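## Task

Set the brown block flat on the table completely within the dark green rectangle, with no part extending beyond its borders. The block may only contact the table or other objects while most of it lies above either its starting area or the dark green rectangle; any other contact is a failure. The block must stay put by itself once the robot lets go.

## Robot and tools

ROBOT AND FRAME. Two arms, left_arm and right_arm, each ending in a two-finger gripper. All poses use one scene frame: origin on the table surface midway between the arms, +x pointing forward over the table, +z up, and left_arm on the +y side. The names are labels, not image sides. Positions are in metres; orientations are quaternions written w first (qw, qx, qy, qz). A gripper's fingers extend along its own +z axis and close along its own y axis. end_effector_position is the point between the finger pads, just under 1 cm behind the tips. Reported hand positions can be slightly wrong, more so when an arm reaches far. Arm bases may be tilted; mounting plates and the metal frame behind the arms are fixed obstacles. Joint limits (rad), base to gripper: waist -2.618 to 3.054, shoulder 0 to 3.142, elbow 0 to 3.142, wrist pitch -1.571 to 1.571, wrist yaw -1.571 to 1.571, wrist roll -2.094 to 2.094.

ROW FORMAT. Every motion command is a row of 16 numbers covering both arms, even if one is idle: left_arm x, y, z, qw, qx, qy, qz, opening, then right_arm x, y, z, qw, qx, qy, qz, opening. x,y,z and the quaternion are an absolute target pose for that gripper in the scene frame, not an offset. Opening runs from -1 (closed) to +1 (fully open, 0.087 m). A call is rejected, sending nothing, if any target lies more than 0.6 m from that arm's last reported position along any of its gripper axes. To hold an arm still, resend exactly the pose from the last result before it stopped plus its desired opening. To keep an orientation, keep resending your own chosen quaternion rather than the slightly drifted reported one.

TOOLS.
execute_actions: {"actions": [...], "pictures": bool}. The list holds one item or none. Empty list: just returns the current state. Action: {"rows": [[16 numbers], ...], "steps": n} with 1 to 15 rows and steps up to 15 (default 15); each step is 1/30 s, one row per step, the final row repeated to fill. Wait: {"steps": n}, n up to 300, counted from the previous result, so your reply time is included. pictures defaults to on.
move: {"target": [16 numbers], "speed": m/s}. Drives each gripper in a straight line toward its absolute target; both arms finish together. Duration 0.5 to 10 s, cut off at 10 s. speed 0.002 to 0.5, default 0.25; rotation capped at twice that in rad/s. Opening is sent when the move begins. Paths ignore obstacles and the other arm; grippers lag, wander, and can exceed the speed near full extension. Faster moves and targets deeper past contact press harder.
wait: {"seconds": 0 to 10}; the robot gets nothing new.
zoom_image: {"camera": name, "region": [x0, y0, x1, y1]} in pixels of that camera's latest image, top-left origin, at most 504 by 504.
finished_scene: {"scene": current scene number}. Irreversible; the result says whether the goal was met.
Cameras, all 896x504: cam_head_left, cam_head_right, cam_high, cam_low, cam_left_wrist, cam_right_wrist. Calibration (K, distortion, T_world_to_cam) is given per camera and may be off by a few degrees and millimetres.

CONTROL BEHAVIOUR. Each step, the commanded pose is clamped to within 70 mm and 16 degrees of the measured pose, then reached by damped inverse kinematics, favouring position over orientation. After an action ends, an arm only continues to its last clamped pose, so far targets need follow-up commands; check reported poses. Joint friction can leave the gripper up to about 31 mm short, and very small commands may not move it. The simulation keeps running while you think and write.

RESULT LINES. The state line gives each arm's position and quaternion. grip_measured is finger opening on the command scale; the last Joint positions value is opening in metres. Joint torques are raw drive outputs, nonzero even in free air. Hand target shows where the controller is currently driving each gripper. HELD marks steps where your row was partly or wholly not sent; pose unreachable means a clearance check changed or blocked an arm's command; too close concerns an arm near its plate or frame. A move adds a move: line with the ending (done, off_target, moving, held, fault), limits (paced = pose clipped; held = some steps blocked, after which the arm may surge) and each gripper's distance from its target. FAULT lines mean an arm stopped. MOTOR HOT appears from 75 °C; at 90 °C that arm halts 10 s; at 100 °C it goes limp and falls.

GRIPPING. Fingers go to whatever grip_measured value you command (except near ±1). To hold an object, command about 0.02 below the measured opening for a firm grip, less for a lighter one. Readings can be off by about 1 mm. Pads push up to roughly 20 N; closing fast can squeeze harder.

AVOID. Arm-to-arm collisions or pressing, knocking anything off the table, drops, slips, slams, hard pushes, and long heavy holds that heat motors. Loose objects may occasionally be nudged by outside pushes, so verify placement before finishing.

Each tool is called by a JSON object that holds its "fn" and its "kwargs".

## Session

{"fn": "execute_actions", "kwargs": {"actions": []}}

Scene clock: 0.00 s of 4400.00 s.
left_arm: end_effector_position=(+0.1566, -0.0391, +0.3338) grip_measured=+1.000 end_effector_quat_wxyz=(+0.114, +0.822, +0.332, -0.448) | right_arm: end_effector_position=(+0.2413, -0.3574, +0.2497) grip_measured=+0.997 end_effector_quat_wxyz=(-0.023, +0.869, -0.482, +0.109)
Joint positions: left_arm=[-1.227  1.774  1.654 -1.337  0.439  1.169  0.087] | right_arm=[ 0.981  1.049  0.98  -1.39   0.713 -1.302  0.087]
Joint velocities: left_arm=[-0.002 -0.017  0.017 -0.022 -0.022 -0.007  0.   ] | right_arm=[ 0.007 -0.002  0.007 -0.11  -0.022  0.051 -0.   ]
Joint torques (N m, as the arm reports them, + toward a larger angle): no reading
Hand target (left_arm): +0.157, -0.039, +0.334; +0.114, +0.822, +0.332, -0.448
Hand target (right_arm): +0.241, -0.357, +0.250; -0.023, +0.869, -0.482, +0.109
camera_calibration (this result's frames):
cam_left_wrist: T_world_to_cam=[[-0.641459, 0.759128, 0.110705, 0.0879486], [0.758706, 0.649113, -0.054929, -0.0629183], [-0.113558, 0.0487582, -0.992334, 0.48944], [0, 0, 0, 1]] pos_world=[0.159732, -0.0497874, 0.472496]
cam_right_wrist: T_world_to_cam=[[0.82967, 0.541717, 0.134875, -0.0365625], [0.178506, -0.486351, 0.855335, -0.411257], [0.528946, -0.685569, -0.500211, -0.107023], [0, 0, 0, 1]] pos_world=[0.160356, -0.253581, 0.30316]

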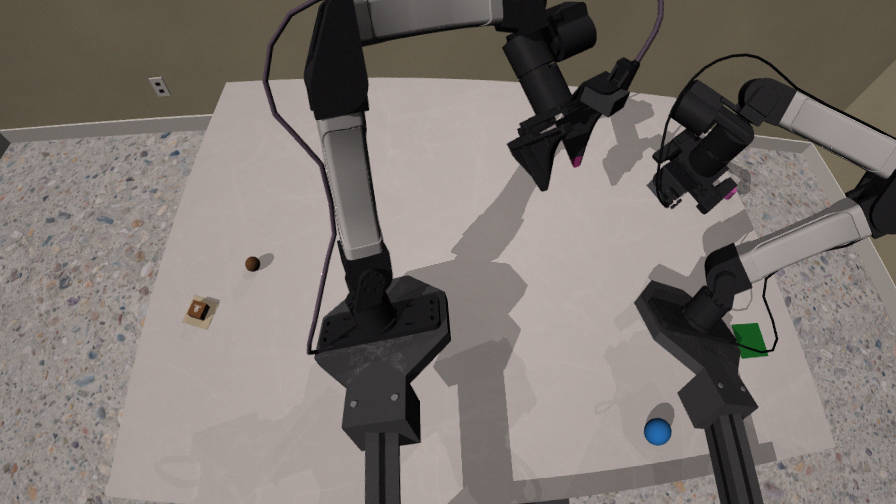

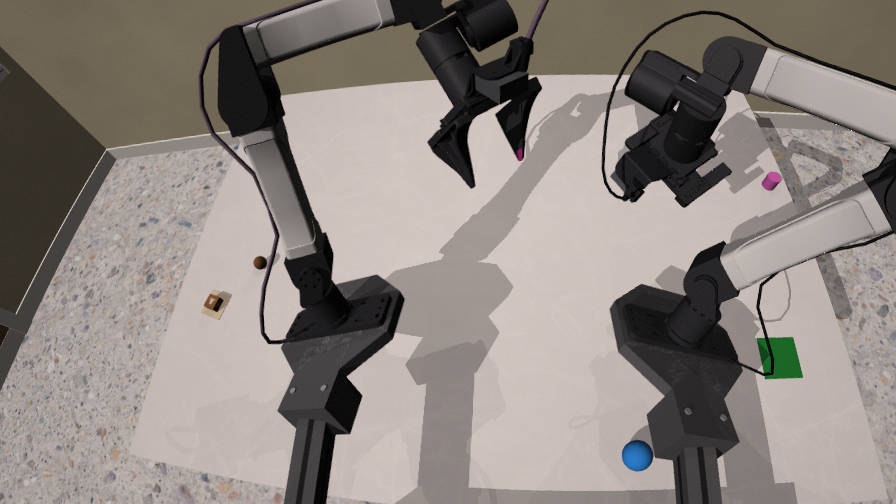

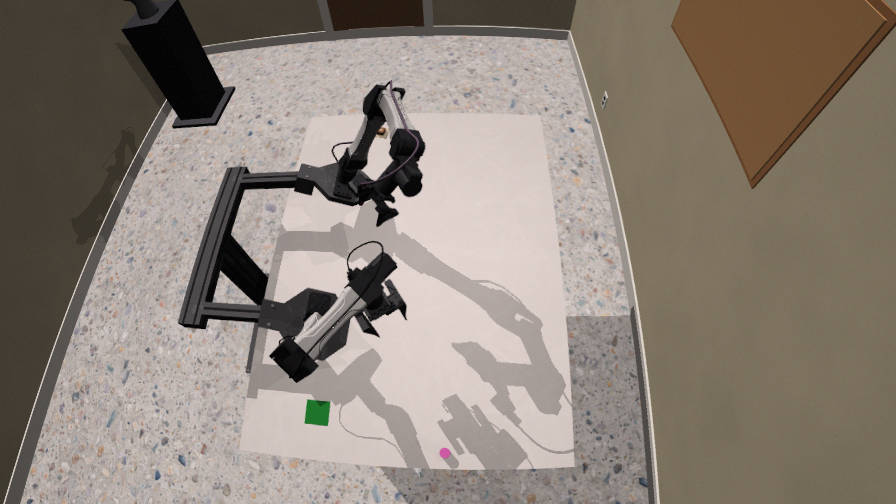

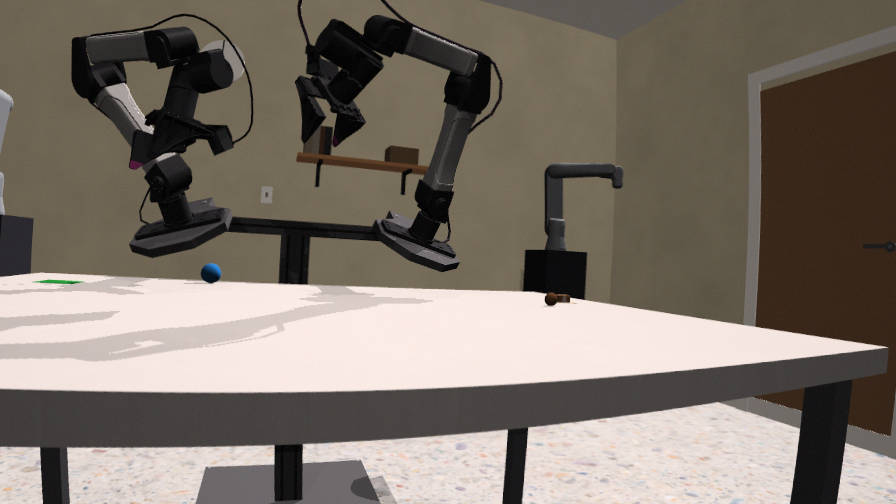

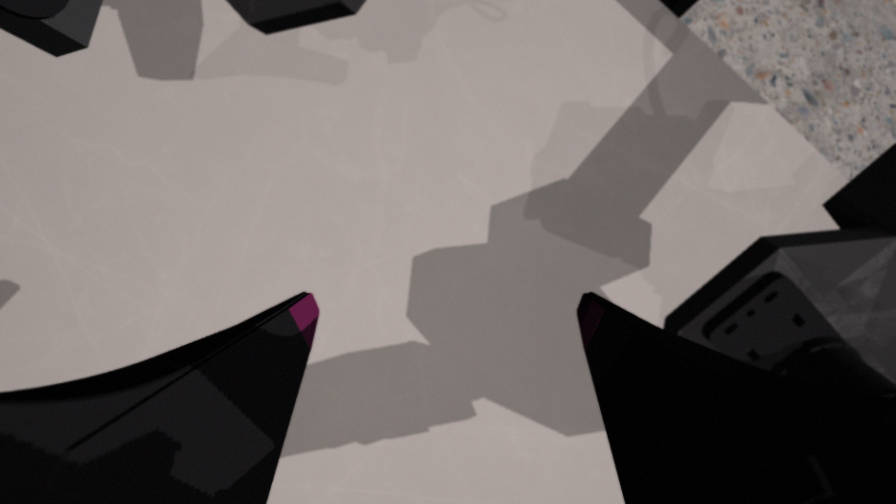

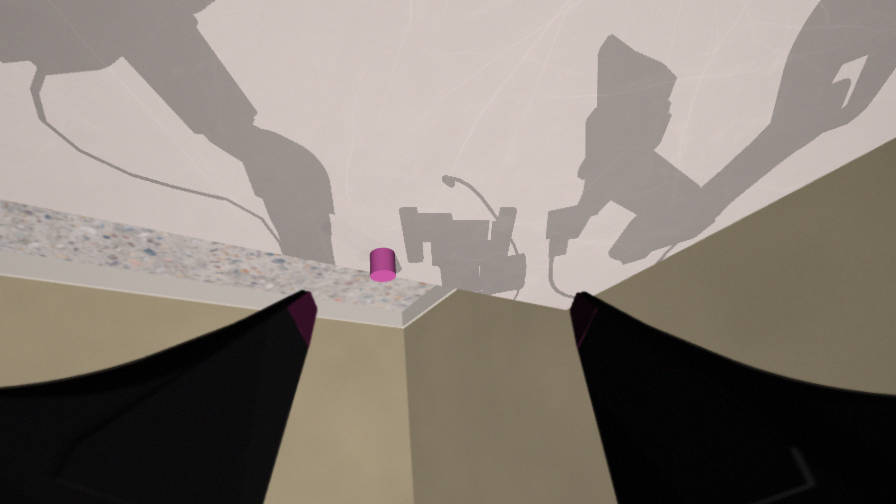

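{"fn": "zoom_image", "kwargs": {"camera": "cam_head_left", "region": [160,250,280,345]}}

{"fn": "zoom_image", "kwargs": {"camera": "cam_head_right", "region": [720,310,840,405]}}

Region (160, 250, 280, 345) of cam_head_left's 896x504 image, scaled by 4.200, with more detail than that image has; it fills the top 399 rows of this view, and the rest is white.

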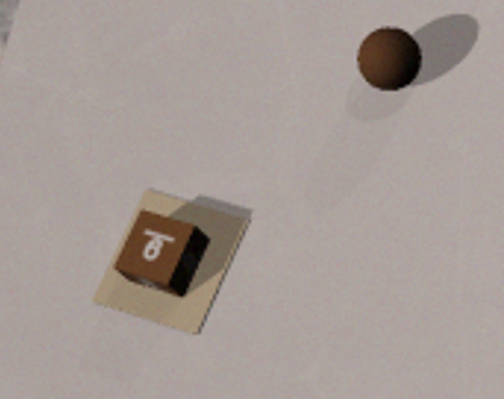

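Region (720, 310, 840, 405) of cam_head_right's 896x504 image, scaled by 4.200, with more detail than that image has; it fills the top 399 rows of this view, and the rest is white.

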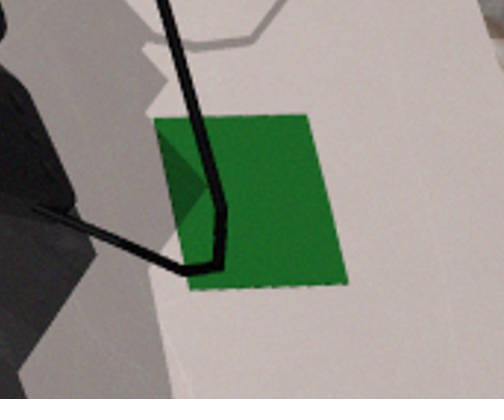

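{"fn": "move", "kwargs": {"target": [0.33,0.25,0.28,0,0.156,0.988,0,1,0.2413,-0.3574,0.2497,-0.023,0.869,-0.482,0.109,1], "speed": 0.35}}

Scene clock: 63.00 s of 4400.00 s.
left_arm: end_effector_position=(+0.3271, +0.2490, +0.2829) grip_measured=+1.000 end_effector_quat_wxyz=(+0.007, +0.164, +0.986, -0.007) | right_arm: end_effector_position=(+0.2413, -0.3574, +0.2497) grip_measured=+0.997 end_effector_quat_wxyz=(-0.023, +0.869, -0.482, +0.109)
Joint positions: left_arm=[-0.517  1.497  1.747 -1.556 -0.44  -0.074  0.087] | right_arm=[ 0.981  1.049  0.98  -1.39   0.713 -1.302  0.087]
Joint velocities: left_arm=[-0.012  0.007  0.007 -0.022 -0.022 -0.022  0.   ] | right_arm=[-0.002  0.002 -0.012  0.022 -0.037 -0.022 -0.   ]
Joint torques (N m, as the arm reports them, + toward a larger angle): left_arm=[-1.7  -6.71  6.23  0.34 -0.11  0.05] | right_arm=[ 0.57 -1.52  5.99  0.38 -0.07  0.08]
Hand target (left_arm): +0.329, +0.252, +0.280; -0.003, +0.159, +0.987, +0.004
Hand target (right_arm): +0.241, -0.357, +0.250; -0.023, +0.869, -0.482, +0.109
Off the commanded pose (left_arm): 0.004 m, 1 deg.
Off the commanded pose (right_arm): 0.000 m, 0 deg.
After step 90, 56.33 s passed at rest.
move: done
camera_calibration (this result's frames):
cam_left_wrist: T_world_to_cam=[[-0.327992, -0.944517, 0.0175693, 0.332322], [-0.592603, 0.2202, 0.774812, -0.0679916], [-0.735692, 0.243721, -0.631947, 0.497225], [0, 0, 0, 1]] pos_world=[0.434511, 0.207672, 0.361062]
cam_right_wrist: T_world_to_cam=[[0.82967, 0.541717, 0.134875, -0.0365625], [0.178506, -0.486351, 0.855335, -0.411257], [0.528946, -0.685569, -0.500211, -0.107023], [0, 0, 0, 1]] pos_world=[0.160356, -0.253581, 0.30316]

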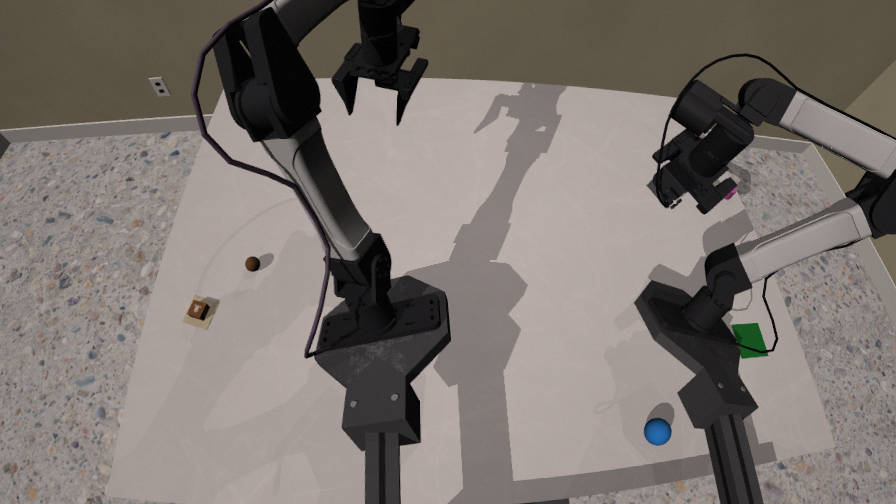

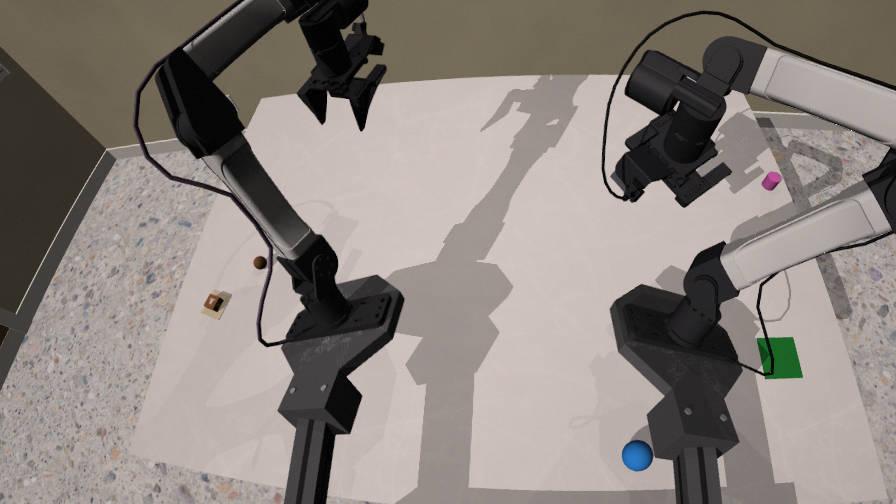

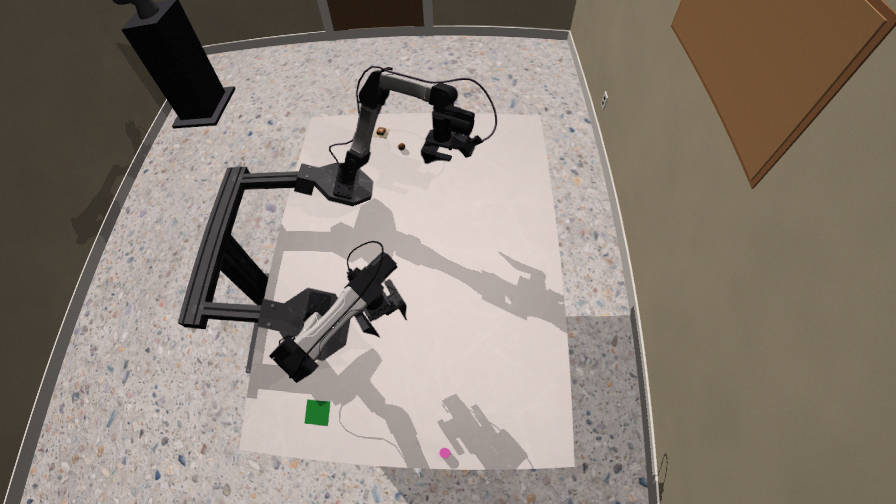

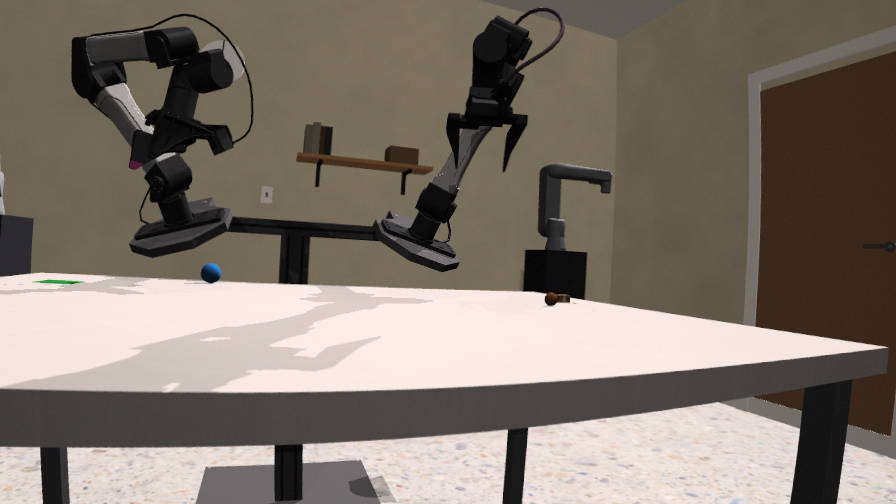

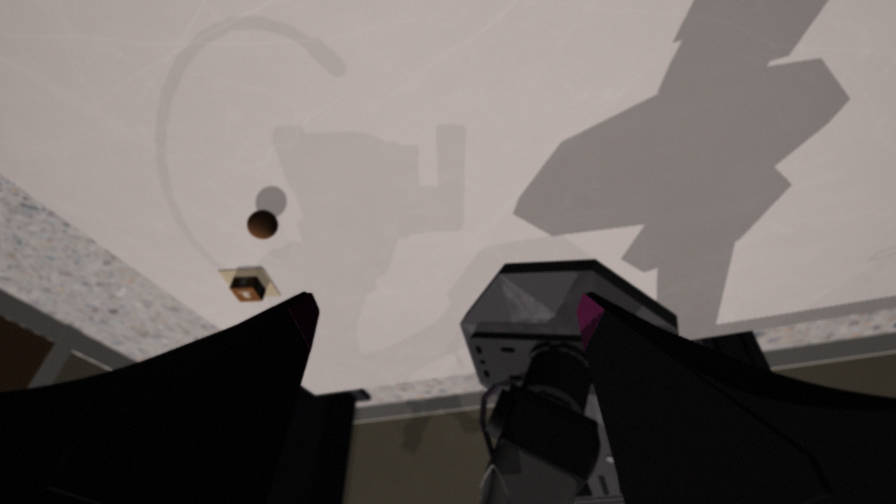

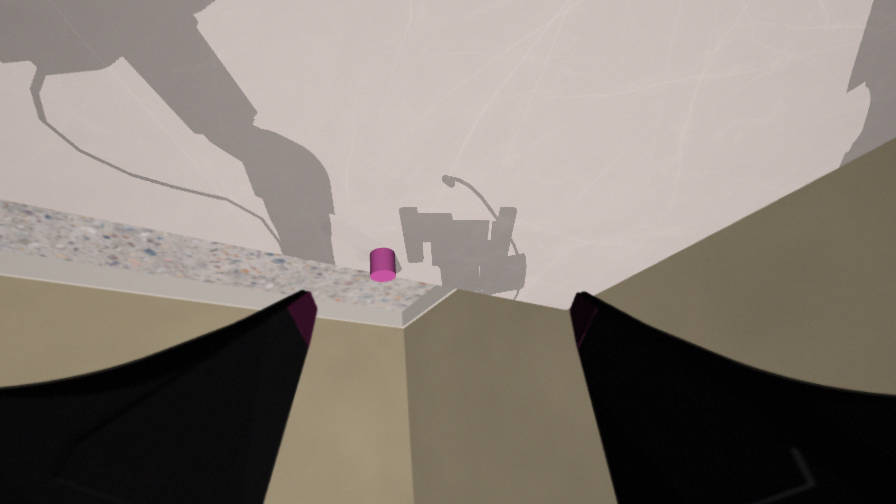

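{"fn": "move", "kwargs": {"target": [0.07,0.61,0.15,0,-0.574,0.819,0,1,0.2413,-0.3574,0.2497,-0.023,0.869,-0.482,0.109,1], "speed": 0.3}}

Scene clock: 70.70 s of 4400.00 s.
left_arm: end_effector_position=(+0.0702, +0.6067, +0.1516) grip_measured=+1.000 end_effector_quat_wxyz=(-0.003, -0.567, +0.824, +0.004) | right_arm: end_effector_position=(+0.2413, -0.3574, +0.2497) grip_measured=+0.997 end_effector_quat_wxyz=(-0.023, +0.869, -0.482, +0.109)
Joint positions: left_arm=[ 1.557  1.724  1.537 -1.076  0.405  0.334  0.087] | right_arm=[ 0.981  1.049  0.98  -1.39   0.713 -1.302  0.087]
Joint velocities: left_arm=[ 0.002 -0.007  0.007 -0.066 -0.022 -0.037  0.   ] | right_arm=[-0.007 -0.007 -0.012  0.022  0.022 -0.037 -0.001]
Joint torques (N m, as the arm reports them, + toward a larger angle): left_arm=[  4.26 -10.37   6.26   0.42   0.14   0.03] | right_arm=[ 0.58 -1.53  5.99  0.37 -0.07  0.08]
Hand target (left_arm): +0.070, +0.610, +0.150; +0.002, -0.574, +0.819, +0.001
Hand target (right_arm): +0.241, -0.357, +0.250; -0.023, +0.869, -0.482, +0.109
Off the commanded pose (left_arm): 0.004 m, 1 deg.
Off the commanded pose (right_arm): 0.000 m, 0 deg.
After step 90, 1.57 s passed at rest.
move: done
camera_calibration (this result's frames):
cam_left_wrist: T_world_to_cam=[[0.932183, -0.361984, -0.00184517, 0.149305], [-0.222786, -0.577721, 0.785242, 0.259299], [-0.285311, -0.731578, -0.619186, 0.696277], [0, 0, 0, 1]] pos_world=[0.117244, 0.71323, 0.227788]
cam_right_wrist: T_world_to_cam=[[0.82967, 0.541717, 0.134875, -0.0365625], [0.178506, -0.486351, 0.855335, -0.411257], [0.528946, -0.685569, -0.500211, -0.107023], [0, 0, 0, 1]] pos_world=[0.160356, -0.253581, 0.30316]

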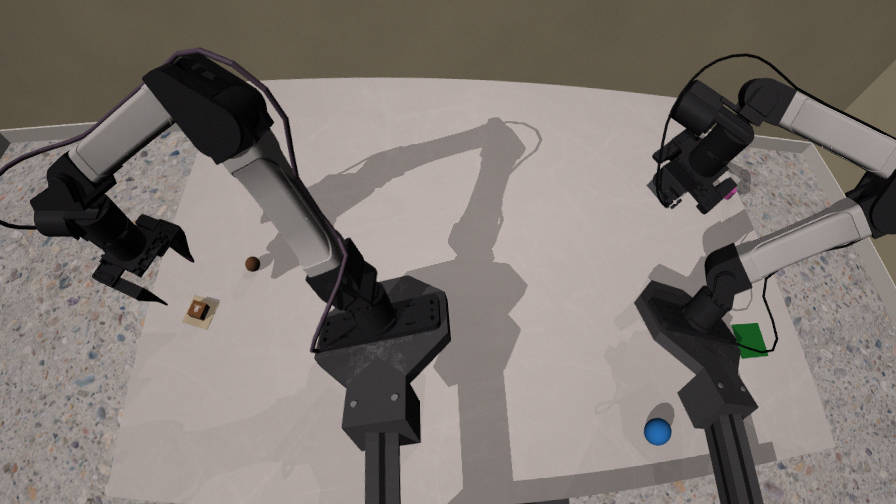

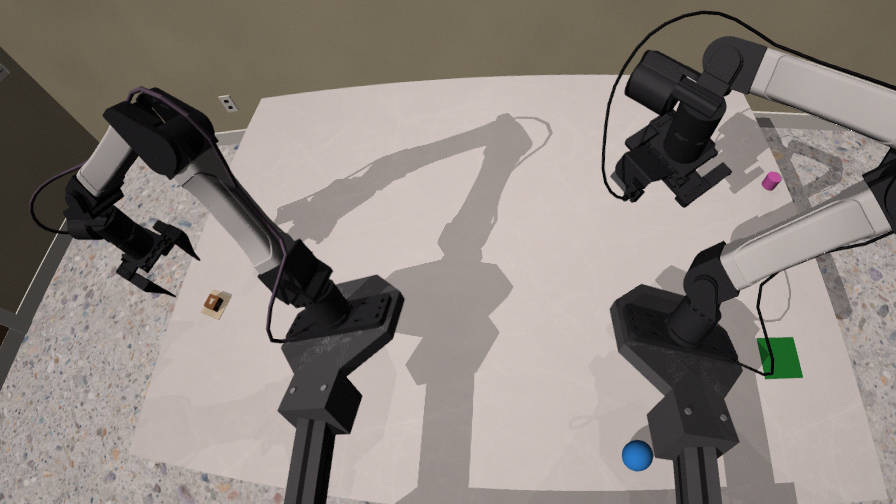

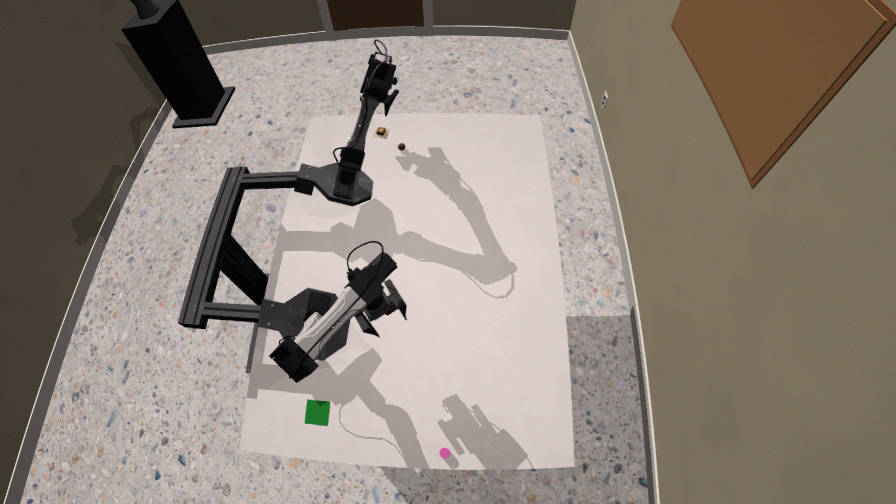

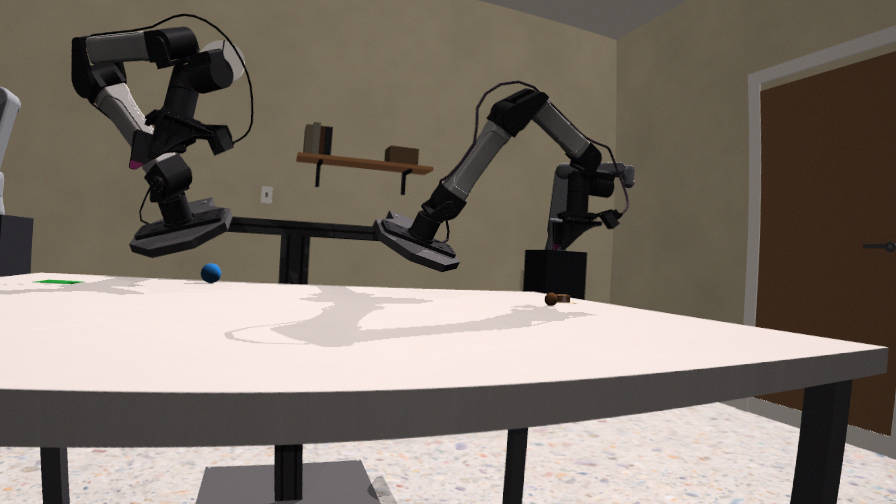

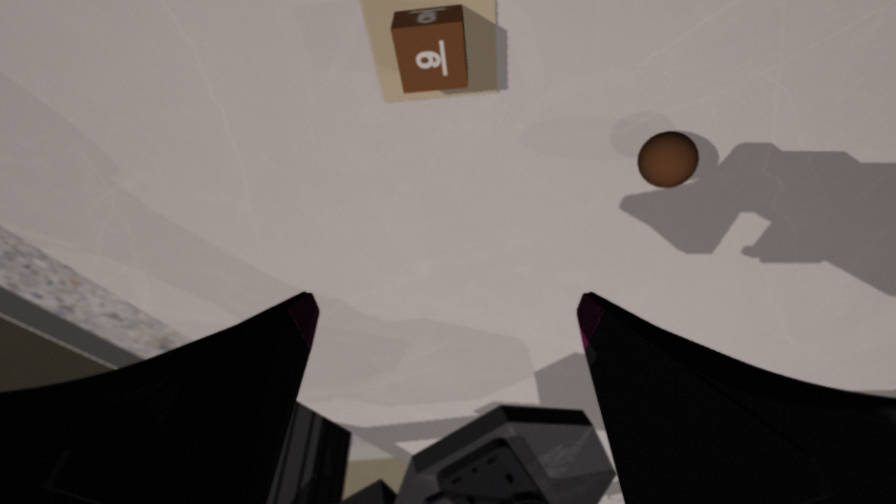

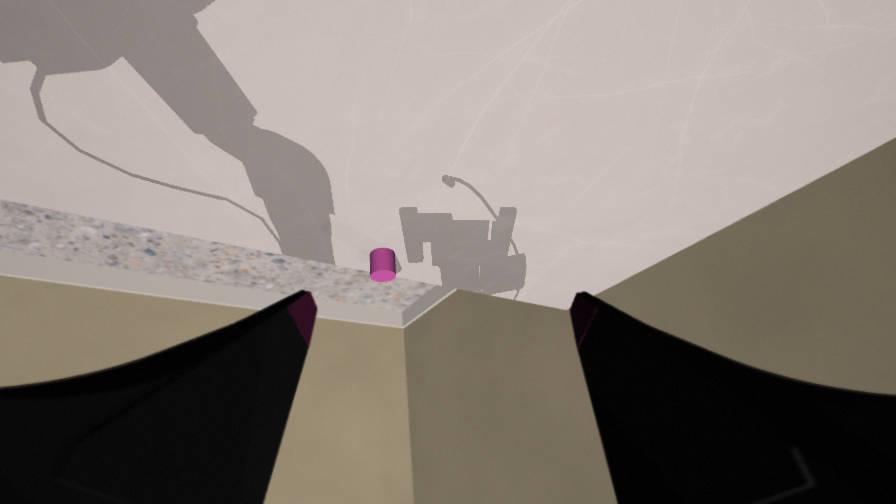

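{"fn": "move", "kwargs": {"target": [0.068,0.62,0.07,0,-0.609,0.793,0,0.5,0.2413,-0.3574,0.2497,-0.023,0.869,-0.482,0.109,1], "speed": 0.12}}

Scene clock: 99.07 s of 4400.00 s.
left_arm: end_effector_position=(+0.0698, +0.6249, +0.0789) grip_measured=+0.500 end_effector_quat_wxyz=(+0.010, -0.606, +0.796, +0.004) | right_arm: end_effector_position=(+0.2413, -0.3574, +0.2497) grip_measured=+0.997 end_effector_quat_wxyz=(-0.023, +0.869, -0.482, +0.109)
Joint positions: left_arm=[ 1.499  1.867  1.469 -0.822  0.404  0.172  0.066] | right_arm=[ 0.981  1.049  0.98  -1.39   0.713 -1.302  0.087]
Joint velocities: left_arm=[-0.012 -0.002 -0.002 -0.007 -0.022  0.007 -0.   ] | right_arm=[-0.007  0.012  0.027  0.022 -0.022 -0.007  0.   ]
Joint torques (N m, as the arm reports them, + toward a larger angle): left_arm=[  3.31 -11.49   3.87   0.57  -0.09   0.04] | right_arm=[ 0.58 -1.53  5.99  0.37 -0.07  0.08]
Hand target (left_arm): +0.068, +0.621, +0.070; +0.000, -0.609, +0.793, +0.000
Hand target (right_arm): +0.241, -0.357, +0.250; -0.023, +0.869, -0.482, +0.109
Off the commanded pose (left_arm): 0.010 m, 1 deg.
Off the commanded pose (right_arm): 0.000 m, 0 deg.
After step 90, 24.13 s passed at rest.
move: done
camera_calibration (this result's frames):
cam_left_wrist: T_world_to_cam=[[0.96237, -0.271475, 0.012026, 0.0962736], [-0.18141, -0.608884, 0.772237, 0.344395], [-0.20232, -0.74536, -0.63522, 0.668592], [0, 0, 0, 1]] pos_world=[0.105096, 0.734174, 0.15759]
cam_right_wrist: T_world_to_cam=[[0.82967, 0.541717, 0.134875, -0.0365625], [0.178506, -0.486351, 0.855335, -0.411257], [0.528946, -0.685569, -0.500211, -0.107023], [0, 0, 0, 1]] pos_world=[0.160356, -0.253581, 0.30316]

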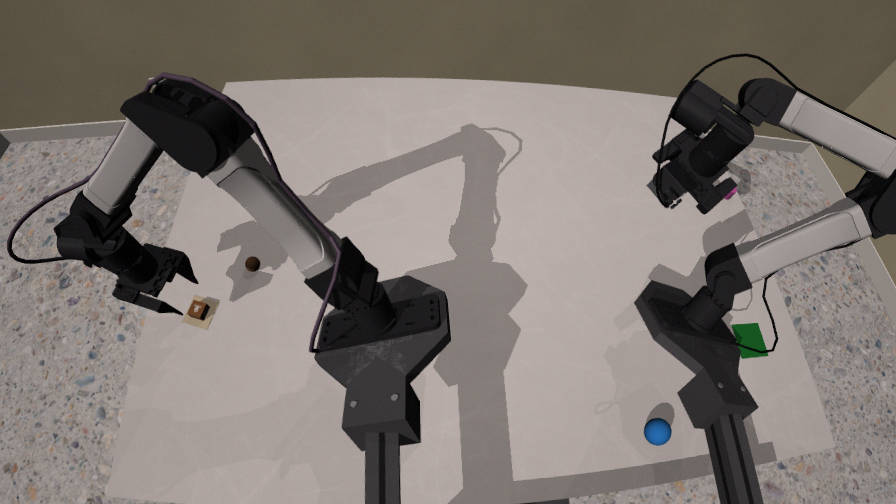

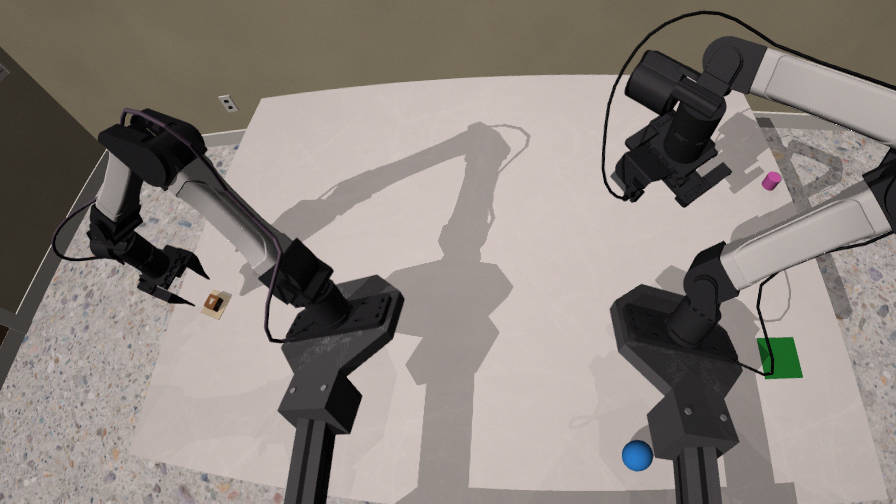

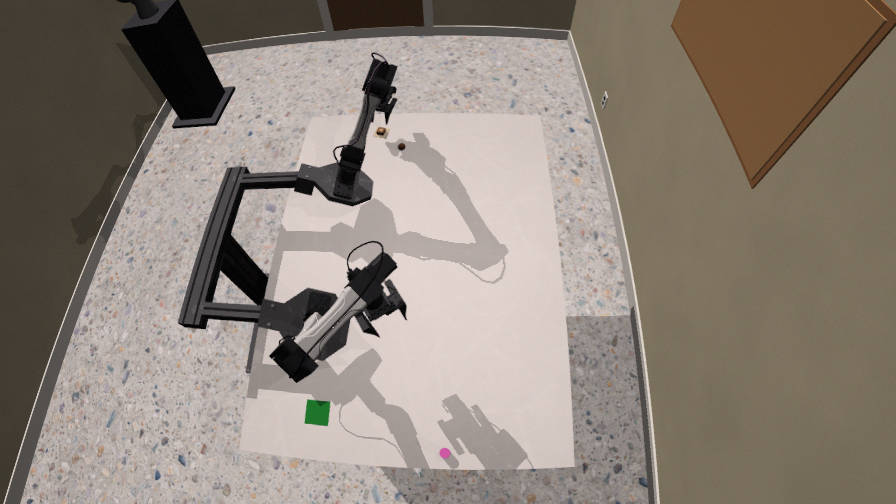

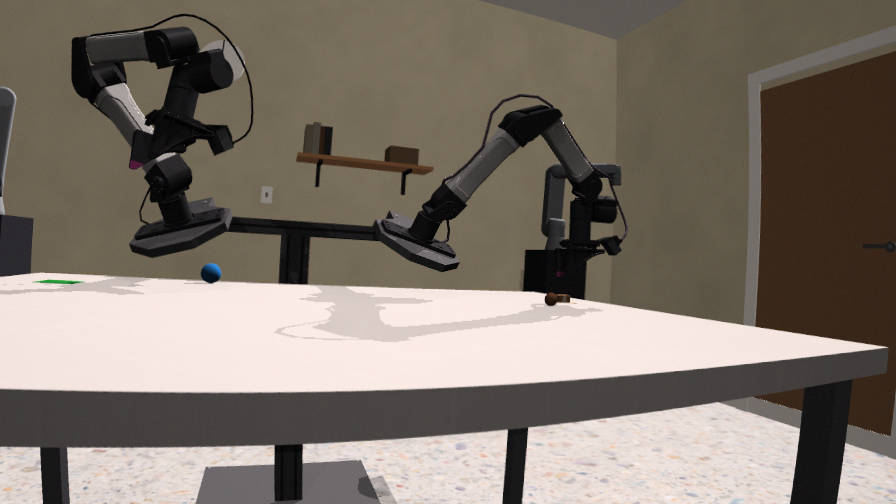

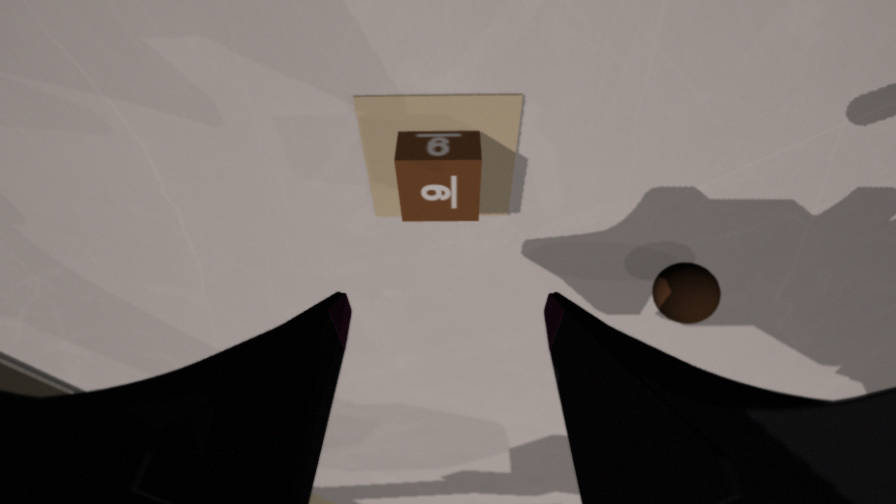

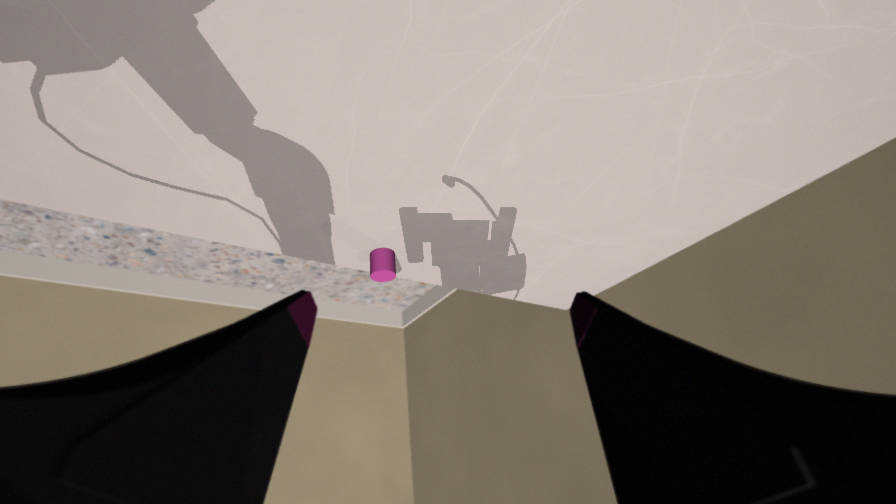

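{"fn": "move", "kwargs": {"target": [0.063,0.612,0.033,0,-0.609,0.793,0,0.5,0.2413,-0.3574,0.2497,-0.023,0.869,-0.482,0.109,1], "speed": 0.06}}

Scene clock: 126.37 s of 4400.00 s.
left_arm: end_effector_position=(+0.0652, +0.6180, +0.0424) grip_measured=+0.500 end_effector_quat_wxyz=(+0.010, -0.606, +0.796, +0.004) | right_arm: end_effector_position=(+0.2413, -0.3574, +0.2497) grip_measured=+0.997 end_effector_quat_wxyz=(-0.023, +0.869, -0.482, +0.109)
Joint positions: left_arm=[ 1.472  1.911  1.38  -0.678  0.396  0.143  0.066] | right_arm=[ 0.981  1.049  0.98  -1.39   0.713 -1.302  0.087]
Joint velocities: left_arm=[ 0.012 -0.007 -0.012  0.066  0.022 -0.007 -0.   ] | right_arm=[-0.012 -0.002 -0.012 -0.022 -0.037 -0.051 -0.001]
Joint torques (N m, as the arm reports them, + toward a larger angle): left_arm=[  3.26 -11.25   3.45   0.6   -0.09   0.04] | right_arm=[ 0.57 -1.53  6.    0.38 -0.07  0.08]
Hand target (left_arm): +0.063, +0.612, +0.033; -0.000, -0.609, +0.793, -0.001
Hand target (right_arm): +0.241, -0.357, +0.250; -0.023, +0.869, -0.482, +0.109
Off the commanded pose (left_arm): 0.011 m, 1 deg.
Off the commanded pose (right_arm): 0.000 m, 0 deg.
After step 90, 23.03 s passed at rest.
move: off_target (left_arm)
camera_calibration (this result's frames):
cam_left_wrist: T_world_to_cam=[[0.962481, -0.271045, 0.0128393, 0.098995], [-0.182048, -0.609916, 0.771272, 0.368289], [-0.201219, -0.744672, -0.636376, 0.638836], [0, 0, 0, 1]] pos_world=[0.100311, 0.727181, 0.121217]
cam_right_wrist: T_world_to_cam=[[0.82967, 0.541717, 0.134875, -0.0365625], [0.178506, -0.486351, 0.855335, -0.411257], [0.528946, -0.685569, -0.500211, -0.107023], [0, 0, 0, 1]] pos_world=[0.160356, -0.253581, 0.30316]

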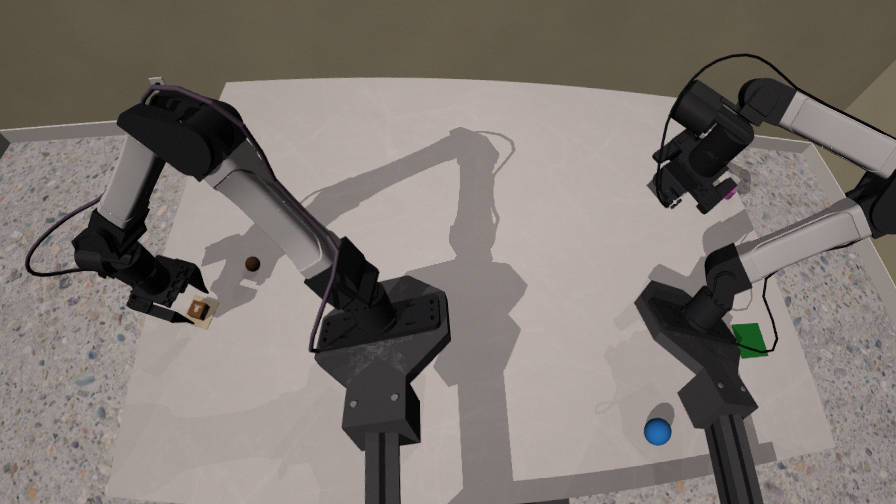

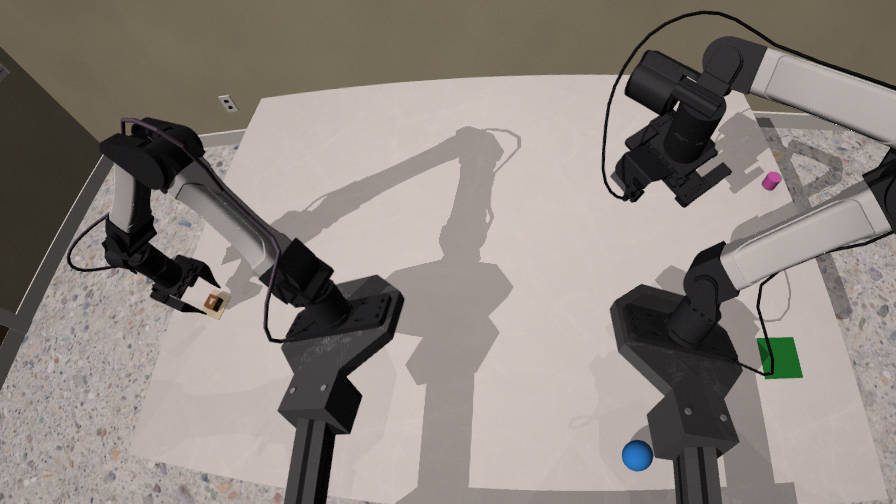

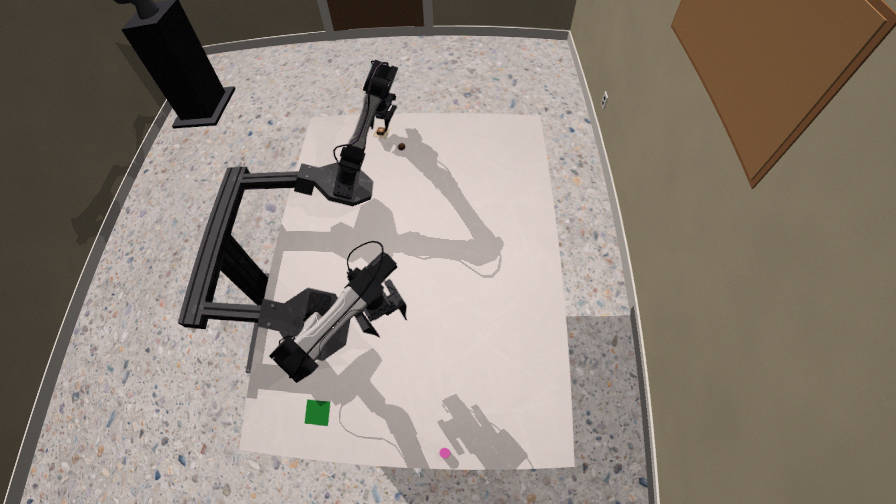

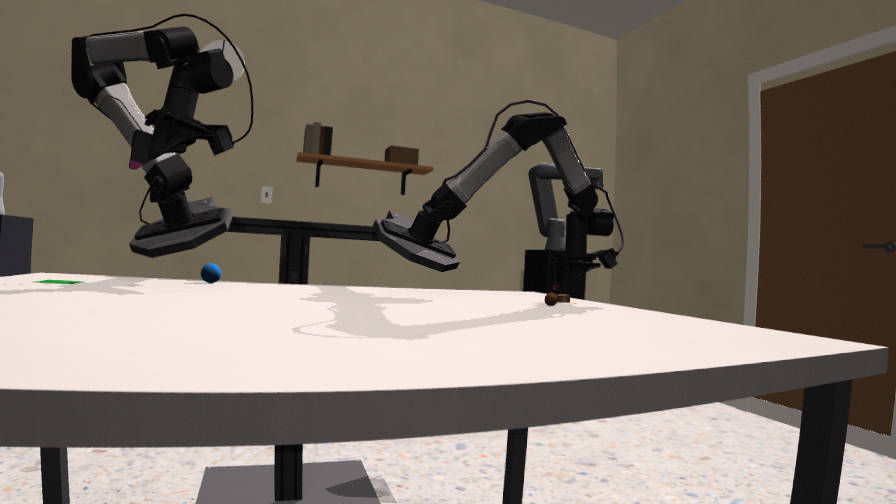

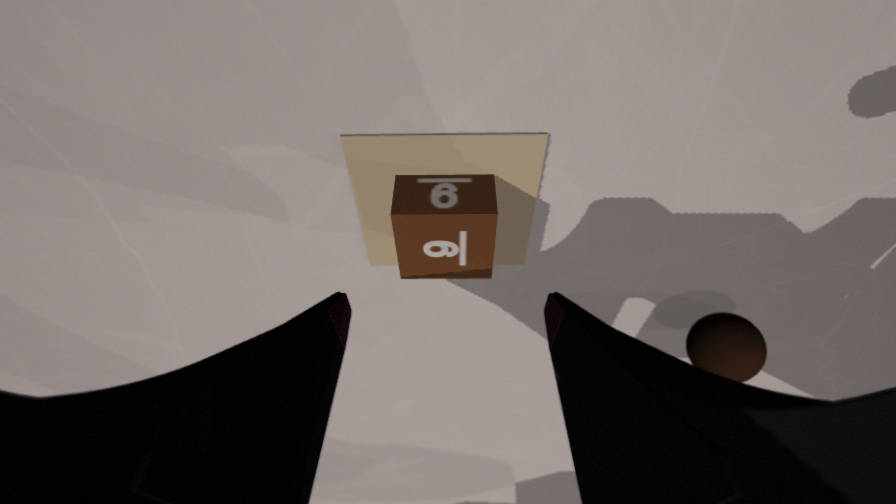

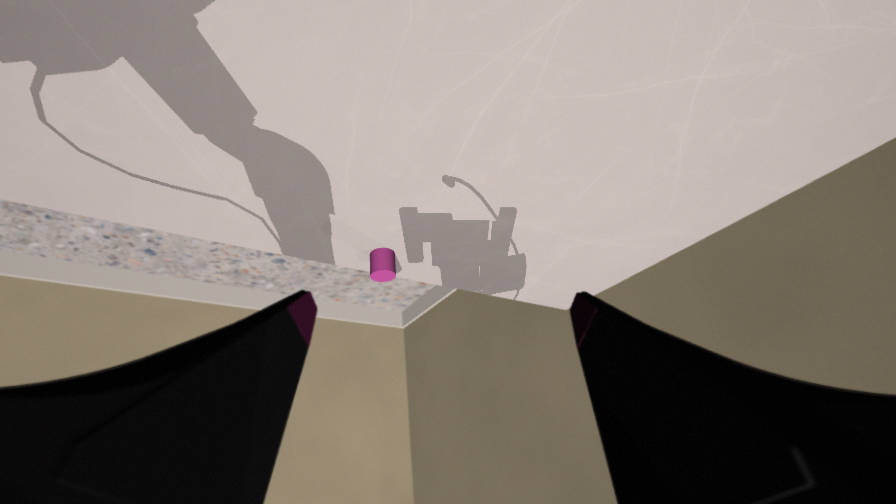

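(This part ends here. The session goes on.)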